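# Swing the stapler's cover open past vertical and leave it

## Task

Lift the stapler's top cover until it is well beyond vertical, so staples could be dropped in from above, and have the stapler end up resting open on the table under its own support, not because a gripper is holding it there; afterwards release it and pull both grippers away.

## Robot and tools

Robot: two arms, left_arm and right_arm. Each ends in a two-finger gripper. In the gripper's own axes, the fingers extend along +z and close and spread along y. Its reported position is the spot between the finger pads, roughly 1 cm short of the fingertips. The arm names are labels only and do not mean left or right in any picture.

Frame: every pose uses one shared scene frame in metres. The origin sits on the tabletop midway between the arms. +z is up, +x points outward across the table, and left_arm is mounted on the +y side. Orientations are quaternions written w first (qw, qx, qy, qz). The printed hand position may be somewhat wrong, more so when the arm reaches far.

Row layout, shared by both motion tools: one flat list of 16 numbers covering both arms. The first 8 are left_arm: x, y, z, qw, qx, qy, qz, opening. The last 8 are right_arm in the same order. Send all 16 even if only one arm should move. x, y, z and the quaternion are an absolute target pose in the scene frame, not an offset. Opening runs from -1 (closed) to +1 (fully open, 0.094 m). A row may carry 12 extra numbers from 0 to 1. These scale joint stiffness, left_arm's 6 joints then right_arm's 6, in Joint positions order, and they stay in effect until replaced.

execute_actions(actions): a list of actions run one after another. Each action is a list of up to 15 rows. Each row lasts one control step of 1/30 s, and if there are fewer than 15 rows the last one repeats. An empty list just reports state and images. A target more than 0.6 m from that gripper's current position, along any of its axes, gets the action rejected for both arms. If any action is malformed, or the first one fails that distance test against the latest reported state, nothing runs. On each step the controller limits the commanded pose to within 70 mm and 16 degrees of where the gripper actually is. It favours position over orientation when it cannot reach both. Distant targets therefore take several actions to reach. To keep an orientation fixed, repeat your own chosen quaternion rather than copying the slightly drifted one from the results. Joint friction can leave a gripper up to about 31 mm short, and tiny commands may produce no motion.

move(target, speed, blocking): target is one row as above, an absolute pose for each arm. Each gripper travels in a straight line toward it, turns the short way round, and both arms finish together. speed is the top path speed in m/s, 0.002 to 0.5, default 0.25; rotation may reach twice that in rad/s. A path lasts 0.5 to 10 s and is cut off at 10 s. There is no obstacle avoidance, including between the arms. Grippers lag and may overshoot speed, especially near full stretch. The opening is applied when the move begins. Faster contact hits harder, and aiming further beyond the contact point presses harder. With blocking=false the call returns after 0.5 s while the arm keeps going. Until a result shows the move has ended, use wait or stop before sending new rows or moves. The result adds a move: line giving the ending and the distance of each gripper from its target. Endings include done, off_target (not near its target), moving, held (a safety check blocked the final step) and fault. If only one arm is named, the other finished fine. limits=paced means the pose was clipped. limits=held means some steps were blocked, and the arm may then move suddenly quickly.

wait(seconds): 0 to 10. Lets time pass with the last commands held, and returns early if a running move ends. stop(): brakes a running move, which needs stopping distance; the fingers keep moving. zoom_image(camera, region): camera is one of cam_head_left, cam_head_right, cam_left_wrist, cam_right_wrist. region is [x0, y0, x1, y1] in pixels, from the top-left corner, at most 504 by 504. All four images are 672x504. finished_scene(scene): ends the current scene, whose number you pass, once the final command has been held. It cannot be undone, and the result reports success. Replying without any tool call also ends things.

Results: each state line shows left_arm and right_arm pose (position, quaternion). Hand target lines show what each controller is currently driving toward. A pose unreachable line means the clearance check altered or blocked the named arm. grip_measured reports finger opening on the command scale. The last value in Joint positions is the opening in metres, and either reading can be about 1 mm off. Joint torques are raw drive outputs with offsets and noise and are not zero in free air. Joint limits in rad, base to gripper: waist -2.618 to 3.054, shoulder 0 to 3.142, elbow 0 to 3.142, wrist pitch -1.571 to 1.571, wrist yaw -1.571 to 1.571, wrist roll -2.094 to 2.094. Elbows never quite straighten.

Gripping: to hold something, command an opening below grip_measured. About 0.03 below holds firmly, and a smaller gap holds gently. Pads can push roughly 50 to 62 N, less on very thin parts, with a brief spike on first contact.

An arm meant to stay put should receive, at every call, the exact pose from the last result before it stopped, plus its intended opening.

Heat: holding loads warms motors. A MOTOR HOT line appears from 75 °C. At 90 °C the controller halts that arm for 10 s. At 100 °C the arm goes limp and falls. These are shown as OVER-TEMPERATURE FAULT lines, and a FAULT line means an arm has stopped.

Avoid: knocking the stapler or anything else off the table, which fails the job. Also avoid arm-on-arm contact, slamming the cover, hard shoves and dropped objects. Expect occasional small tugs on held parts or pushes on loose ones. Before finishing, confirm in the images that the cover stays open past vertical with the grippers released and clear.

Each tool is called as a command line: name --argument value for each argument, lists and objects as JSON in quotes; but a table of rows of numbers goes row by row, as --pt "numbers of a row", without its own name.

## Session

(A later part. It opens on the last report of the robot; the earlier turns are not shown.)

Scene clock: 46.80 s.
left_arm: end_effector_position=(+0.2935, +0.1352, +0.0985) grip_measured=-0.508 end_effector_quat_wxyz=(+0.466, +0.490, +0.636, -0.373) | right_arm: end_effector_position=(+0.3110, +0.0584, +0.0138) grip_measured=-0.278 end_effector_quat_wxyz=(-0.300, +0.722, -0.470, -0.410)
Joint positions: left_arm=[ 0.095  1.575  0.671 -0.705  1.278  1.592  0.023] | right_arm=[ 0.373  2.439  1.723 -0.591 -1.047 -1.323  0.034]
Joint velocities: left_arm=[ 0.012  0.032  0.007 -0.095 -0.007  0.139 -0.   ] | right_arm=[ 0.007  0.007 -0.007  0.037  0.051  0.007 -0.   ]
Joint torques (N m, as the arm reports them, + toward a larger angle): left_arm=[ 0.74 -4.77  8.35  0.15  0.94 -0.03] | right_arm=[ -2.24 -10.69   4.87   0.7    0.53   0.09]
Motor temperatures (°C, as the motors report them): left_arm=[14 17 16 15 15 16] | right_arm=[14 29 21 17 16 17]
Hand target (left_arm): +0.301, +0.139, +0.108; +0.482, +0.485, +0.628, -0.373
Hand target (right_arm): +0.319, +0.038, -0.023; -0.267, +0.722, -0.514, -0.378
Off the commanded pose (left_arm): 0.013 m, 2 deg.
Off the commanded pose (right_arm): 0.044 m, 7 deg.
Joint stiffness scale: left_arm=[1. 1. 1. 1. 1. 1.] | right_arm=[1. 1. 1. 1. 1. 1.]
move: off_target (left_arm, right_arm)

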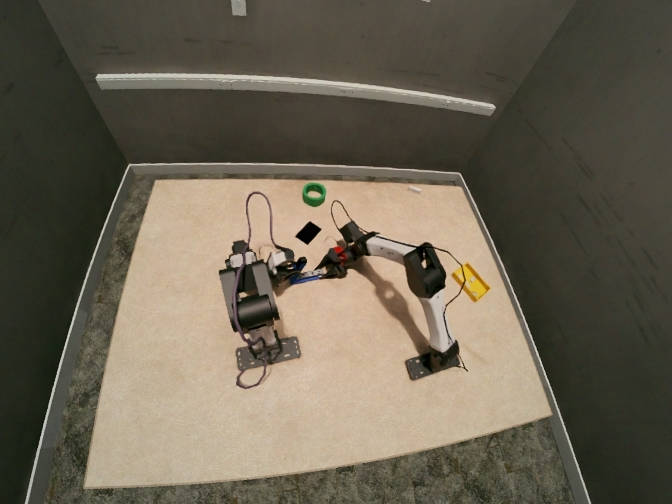

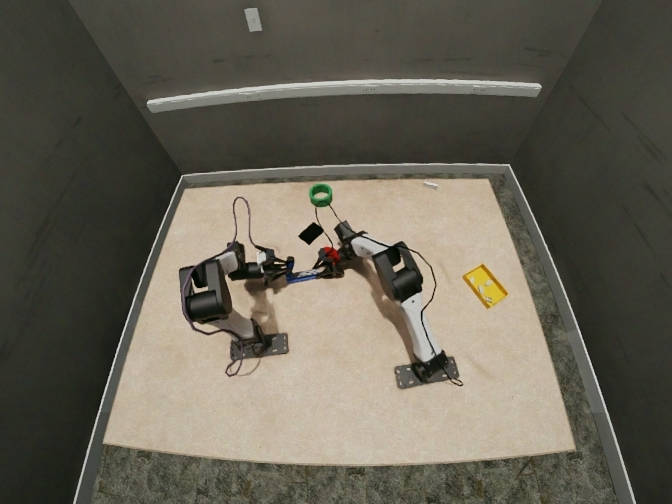

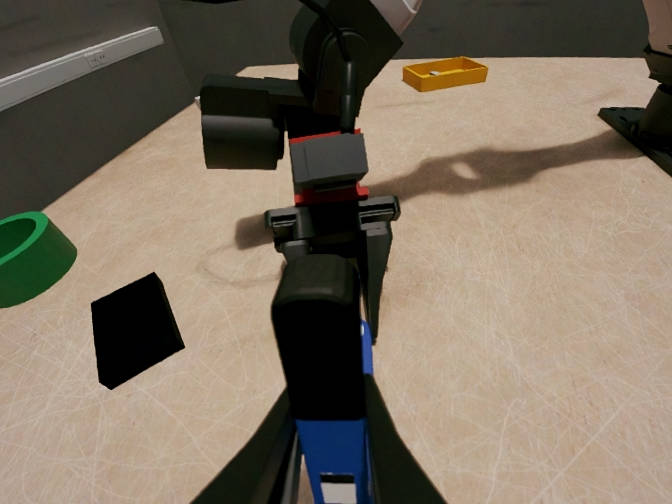

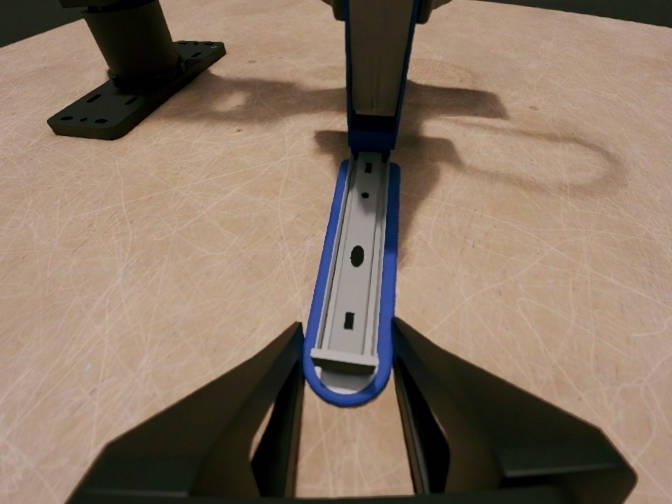

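move --target '[0.286,0.185,0.10,0.424,0.514,0.666,-0.328,-0.51,0.322,0.04,-0.025,0.268,-0.722,0.515,0.376,-0.32]' --speed 0.04

zoom_image --camera "cam_head_left" --region '[240,200,400,320]'

Scene clock: 51.57 s.
left_arm: end_effector_position=(+0.2812, +0.1800, +0.0943) grip_measured=-0.508 end_effector_quat_wxyz=(+0.418, +0.523, +0.666, -0.329) | right_arm: end_effector_position=(+0.3111, +0.0587, +0.0134) grip_measured=-0.278 end_effector_quat_wxyz=(-0.301, +0.723, -0.468, -0.409)
Joint positions: left_arm=[ 0.264  1.625  0.802 -1.103  1.09   1.967  0.023] | right_arm=[ 0.373  2.44   1.723 -0.588 -1.046 -1.327  0.034]
Joint velocities: left_arm=[ 0.022 -0.012  0.017 -0.066  0.022  0.125 -0.001] | right_arm=[ 0.012 -0.007  0.017  0.022 -0.007 -0.037 -0.   ]
Joint torques (N m, as the arm reports them, + toward a larger angle): left_arm=[ 0.75 -4.77  7.92 -0.83  0.71  0.01] | right_arm=[ -2.27 -10.73   4.88   0.69   0.54   0.13]
Motor temperatures (°C, as the motors report them): left_arm=[14 17 16 15 15 16] | right_arm=[14 29 21 17 16 17]
Hand target (left_arm): +0.286, +0.184, +0.101; +0.426, +0.515, +0.667, -0.330
Hand target (right_arm): +0.319, +0.038, -0.023; -0.267, +0.722, -0.514, -0.378
Off the commanded pose (left_arm): 0.009 m, 1 deg.
Off the commanded pose (right_arm): 0.044 m, 8 deg.
Joint stiffness scale: left_arm=[1. 1. 1. 1. 1. 1.] | right_arm=[1. 1. 1. 1. 1. 1.]
move: off_target (right_arm)

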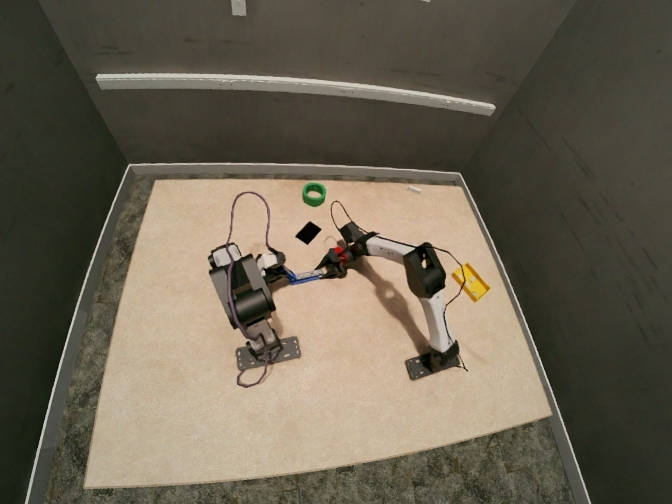

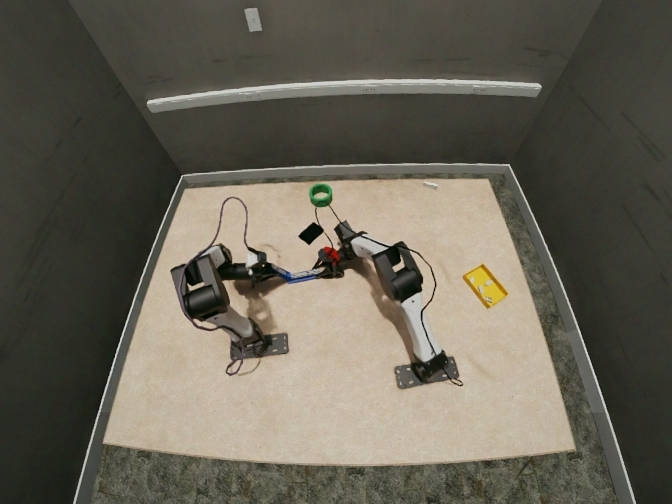

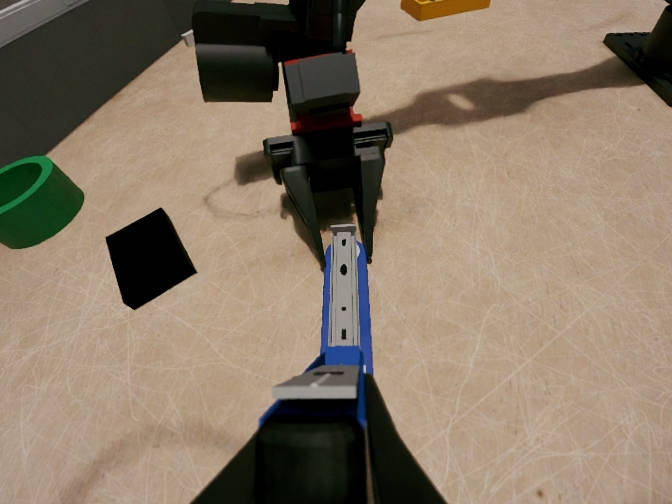

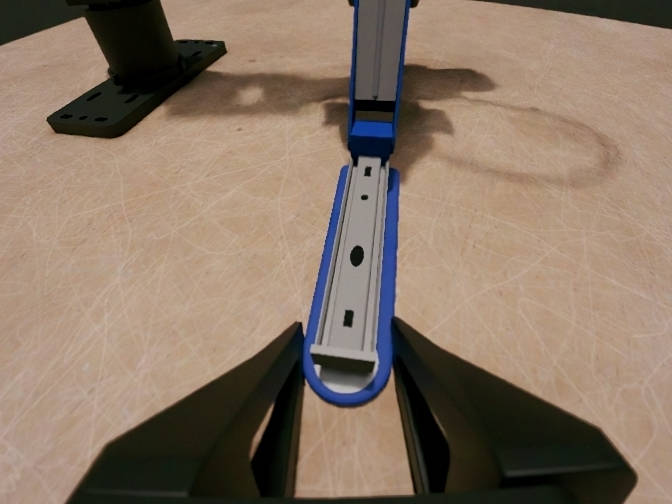

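Region (240, 200, 400, 320) of cam_head_left's 672x504 image, scaled by 3.150, with more detail than that image has; it fills the top 378 rows of this view, and the rest is white.

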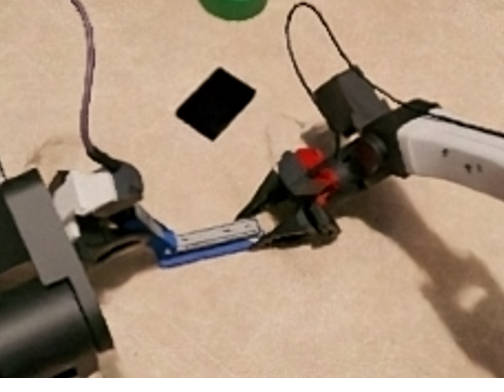

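Past upright. Release left and withdraw up and back.

move --target '[0.281,0.18,0.095,0.418,0.523,0.666,-0.329,0.3,0.312,0.055,0.005,0.3,-0.723,0.468,0.409,-0.32]'

move --target '[0.26,0.27,0.17,0.24,0.573,0.763,-0.18,0.3,0.312,0.055,0.005,0.3,-0.723,0.468,0.409,0.3]' --speed 0.12

move --target '[0.24,0.34,0.17,0.24,0.573,0.763,-0.18,0.3,0.34,-0.07,0.1,0.268,-0.722,0.515,0.376,0.3]'

zoom_image --camera "cam_head_left" --region '[240,200,400,320]'

Scene clock: 52.83 s.
left_arm: end_effector_position=(+0.2810, +0.1803, +0.0940) grip_measured=+0.298 end_effector_quat_wxyz=(+0.418, +0.524, +0.666, -0.328) | right_arm: end_effector_position=(+0.3105, +0.0592, +0.0143) grip_measured=-0.278 end_effector_quat_wxyz=(-0.302, +0.722, -0.466, -0.412)
Joint positions: left_arm=[ 0.264  1.625  0.802 -1.105  1.088  1.97   0.061] | right_arm=[ 0.373  2.44   1.723 -0.588 -1.052 -1.328  0.034]
Joint velocities: left_arm=[-0.002 -0.002  0.002 -0.007 -0.037  0.007 -0.   ] | right_arm=[ 0.002  0.007  0.007  0.007  0.007 -0.125 -0.   ]
Joint torques (N m, as the arm reports them, + toward a larger angle): left_arm=[-0.32 -5.58  5.67 -0.44  0.57 -0.09] | right_arm=[ -0.67 -12.32   6.08   0.69  -0.34  -0.2 ]
Motor temperatures (°C, as the motors report them): left_arm=[14 17 16 15 15 16] | right_arm=[14 29 21 17 16 17]
Hand target (left_arm): +0.281, +0.180, +0.095; +0.418, +0.523, +0.666, -0.329
Hand target (right_arm): +0.312, +0.055, +0.005; -0.300, +0.723, -0.468, -0.409
Off the commanded pose (left_arm): 0.001 m, 0 deg.
Off the commanded pose (right_arm): 0.010 m, 0 deg.
Joint stiffness scale: left_arm=[1. 1. 1. 1. 1. 1.] | right_arm=[1. 1. 1. 1. 1. 1.]
move: done

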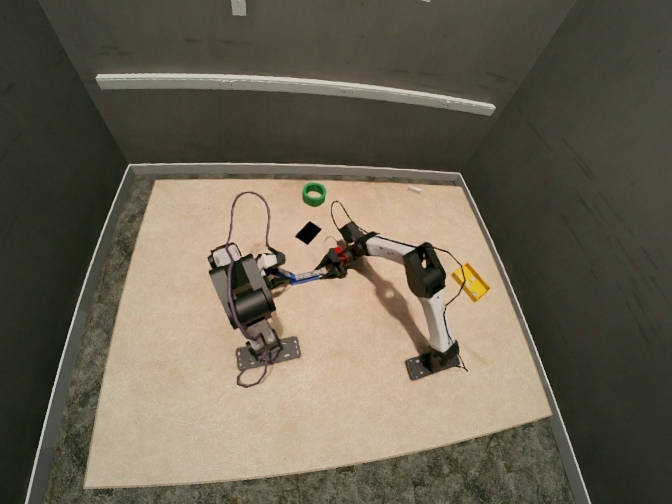

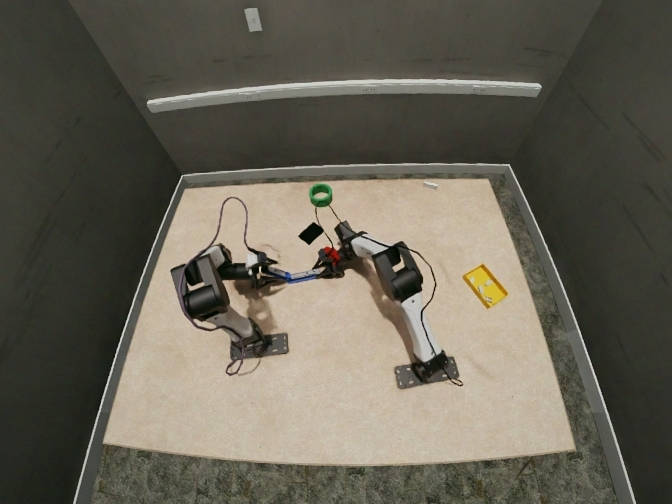

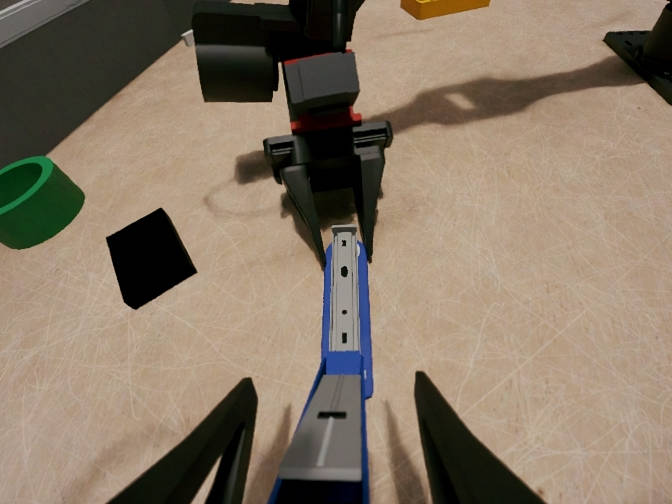

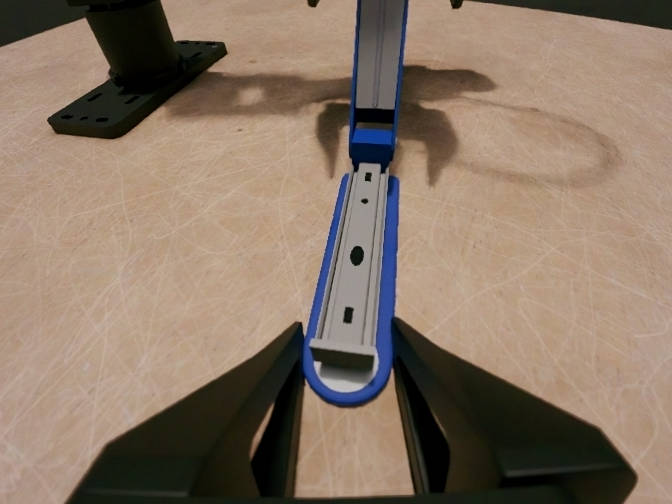

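Scene clock: 55.43 s.
left_arm: end_effector_position=(+0.2634, +0.2688, +0.1624) grip_measured=+0.298 end_effector_quat_wxyz=(+0.243, +0.574, +0.759, -0.187) | right_arm: end_effector_position=(+0.3103, +0.0595, +0.0151) grip_measured=+0.298 end_effector_quat_wxyz=(-0.304, +0.722, -0.464, -0.413)
Joint positions: left_arm=[ 0.418  1.465  1.218 -1.536  0.591  1.932  0.061] | right_arm=[ 0.373  2.44   1.723 -0.587 -1.057 -1.331  0.061]
Joint velocities: left_arm=[-0.002  0.017 -0.007  0.022 -0.007 -0.066  0.   ] | right_arm=[ 0.002 -0.007  0.002 -0.007  0.007 -0.007 -0.001]
Joint torques (N m, as the arm reports them, + toward a larger angle): left_arm=[ 0.32 -6.07  8.39 -0.41  0.4  -0.13] | right_arm=[ -0.67 -12.32   6.08   0.68  -0.29  -0.17]
Motor temperatures (°C, as the motors report them): left_arm=[14 18 16 15 15 16] | right_arm=[14 30 21 17 16 17]
Hand target (left_arm): +0.261, +0.271, +0.170; +0.243, +0.571, +0.764, -0.179
Hand target (right_arm): +0.312, +0.055, +0.005; -0.300, +0.723, -0.468, -0.409
Off the commanded pose (left_arm): 0.008 m, 1 deg.
Off the commanded pose (right_arm): 0.011 m, 1 deg.
Joint stiffness scale: left_arm=[1. 1. 1. 1. 1. 1.] | right_arm=[1. 1. 1. 1. 1. 1.]
move: off_target (right_arm)

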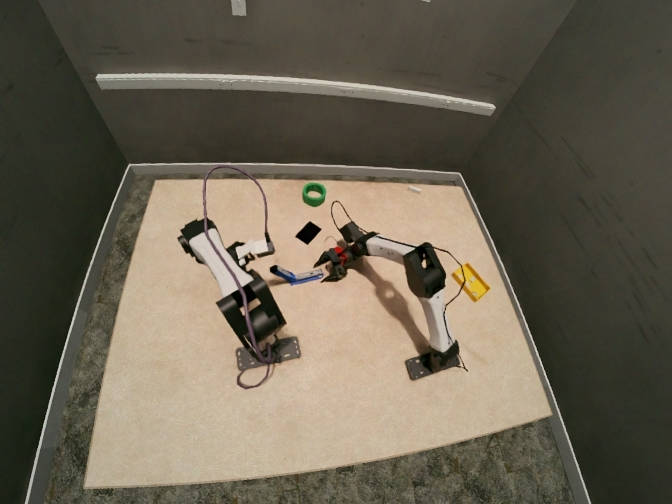

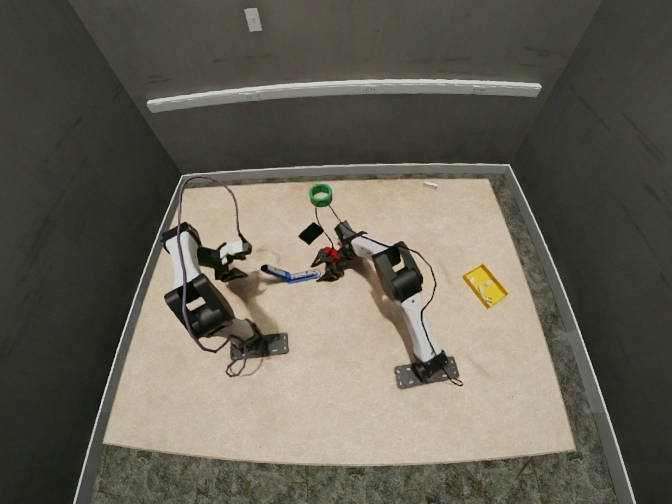

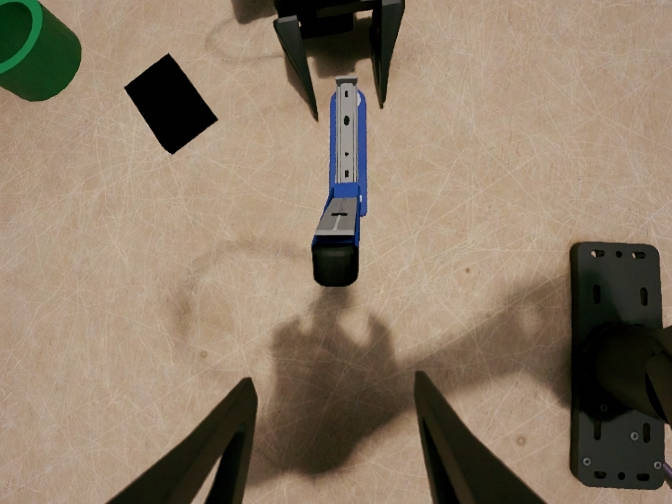

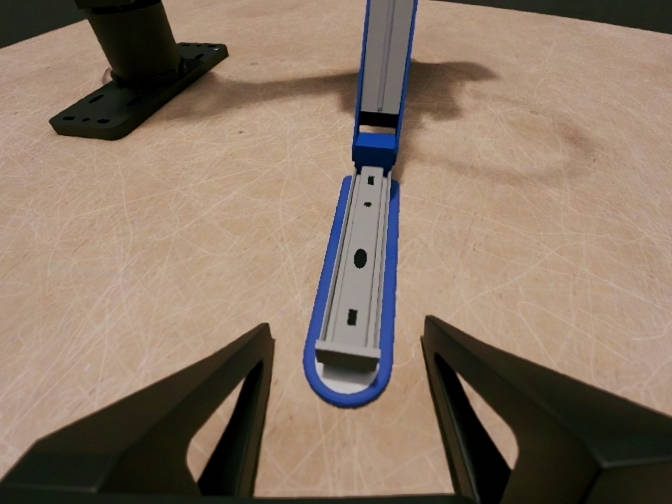

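Scene clock: 56.93 s.
left_arm: end_effector_position=(+0.2421, +0.3373, +0.1657) grip_measured=+0.298 end_effector_quat_wxyz=(+0.231, +0.546, +0.797, -0.114) | right_arm: end_effector_position=(+0.3367, -0.0711, +0.0965) grip_measured=+0.298 end_effector_quat_wxyz=(-0.263, +0.716, -0.520, -0.384)
Joint positions: left_arm=[ 0.675  1.465  1.271 -1.555  0.492  2.077  0.061] | right_arm=[ 0.104  2.32   1.922 -1.316 -0.962 -1.718  0.061]
Joint velocities: left_arm=[ 0.002 -0.012  0.002 -0.051 -0.007 -0.007 -0.   ] | right_arm=[ 0.002 -0.002  0.007 -0.007  0.022 -0.037  0.   ]
Joint torques (N m, as the arm reports them, + toward a larger angle): left_arm=[ 0.15 -4.63  8.49 -0.38  0.32  0.01] | right_arm=[  0.33 -12.17   8.71  -0.04  -0.34  -0.12]
Motor temperatures (°C, as the motors report them): left_arm=[14 18 17 15 15 16] | right_arm=[14 30 21 17 16 17]
Hand target (left_arm): +0.241, +0.339, +0.169; +0.229, +0.547, +0.797, -0.114
Hand target (right_arm): +0.340, -0.069, +0.101; -0.267, +0.722, -0.513, -0.379
Off the commanded pose (left_arm): 0.006 m, 9 deg.
Off the commanded pose (right_arm): 0.005 m, 1 deg.
Joint stiffness scale: left_arm=[1. 1. 1. 1. 1. 1.] | right_arm=[1. 1. 1. 1. 1. 1.]
joint sent to its limit (left arm) — the command would take joint 4 (wrist pitch) past its lower limit and joint 6 (wrist roll) past its upper limit, so those joints were sent only as far as their limits.
move: off_target (left_arm)

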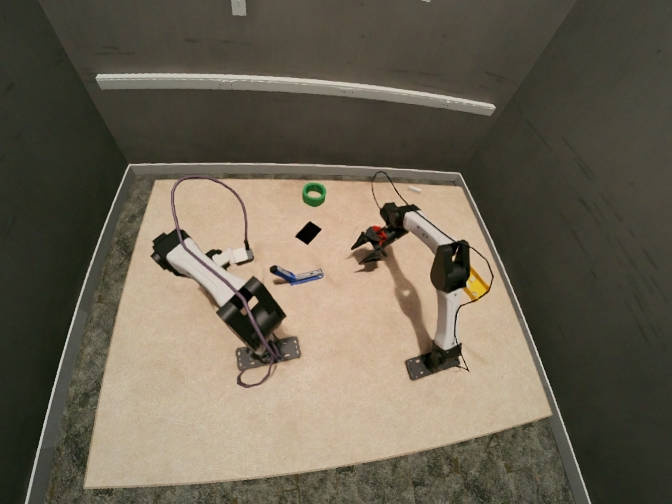

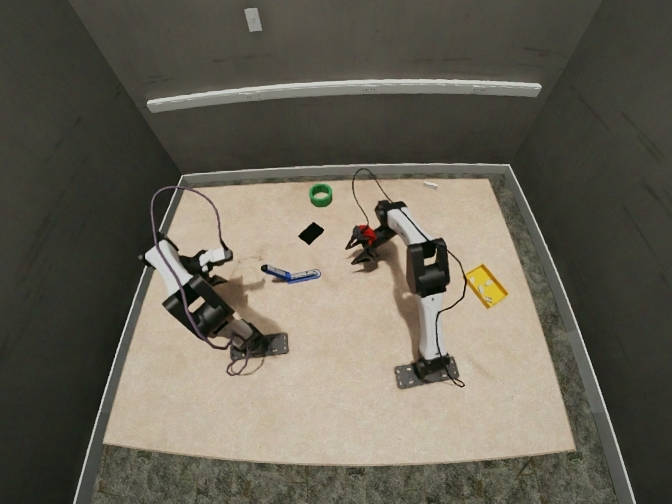

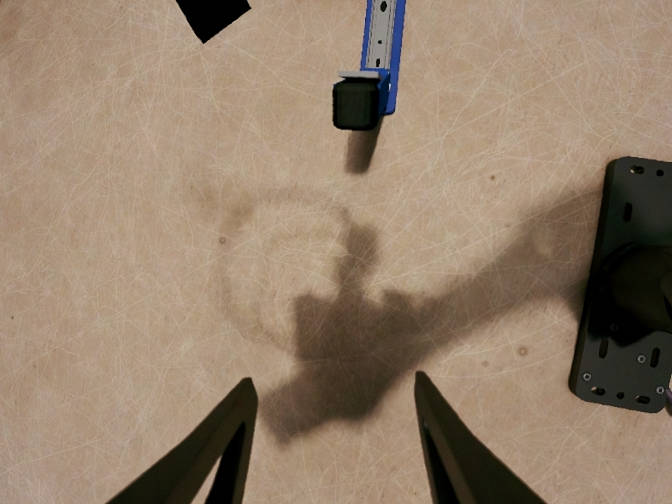

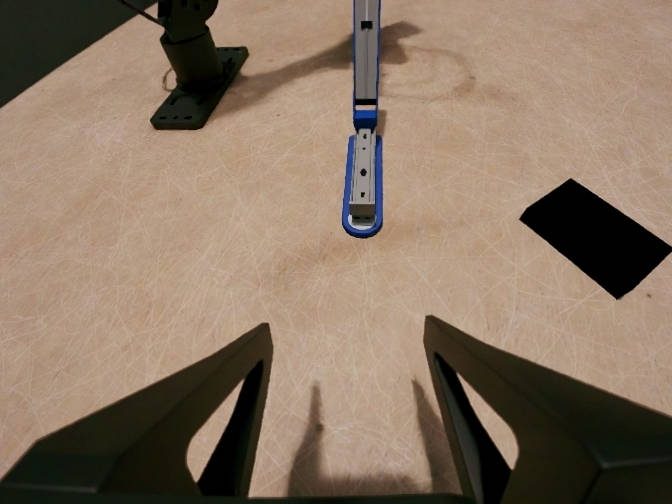

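Region (240, 200, 400, 320) of cam_head_left's 672x504 image, scaled by 3.150, with more detail than that image has; it fills the top 378 rows of this view, and the rest is white.

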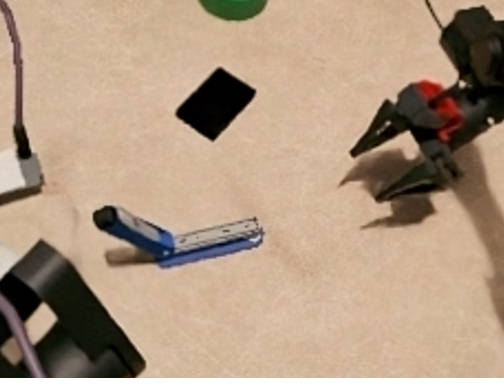

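finished_scene --scene 1

The scene is finished: the task was done.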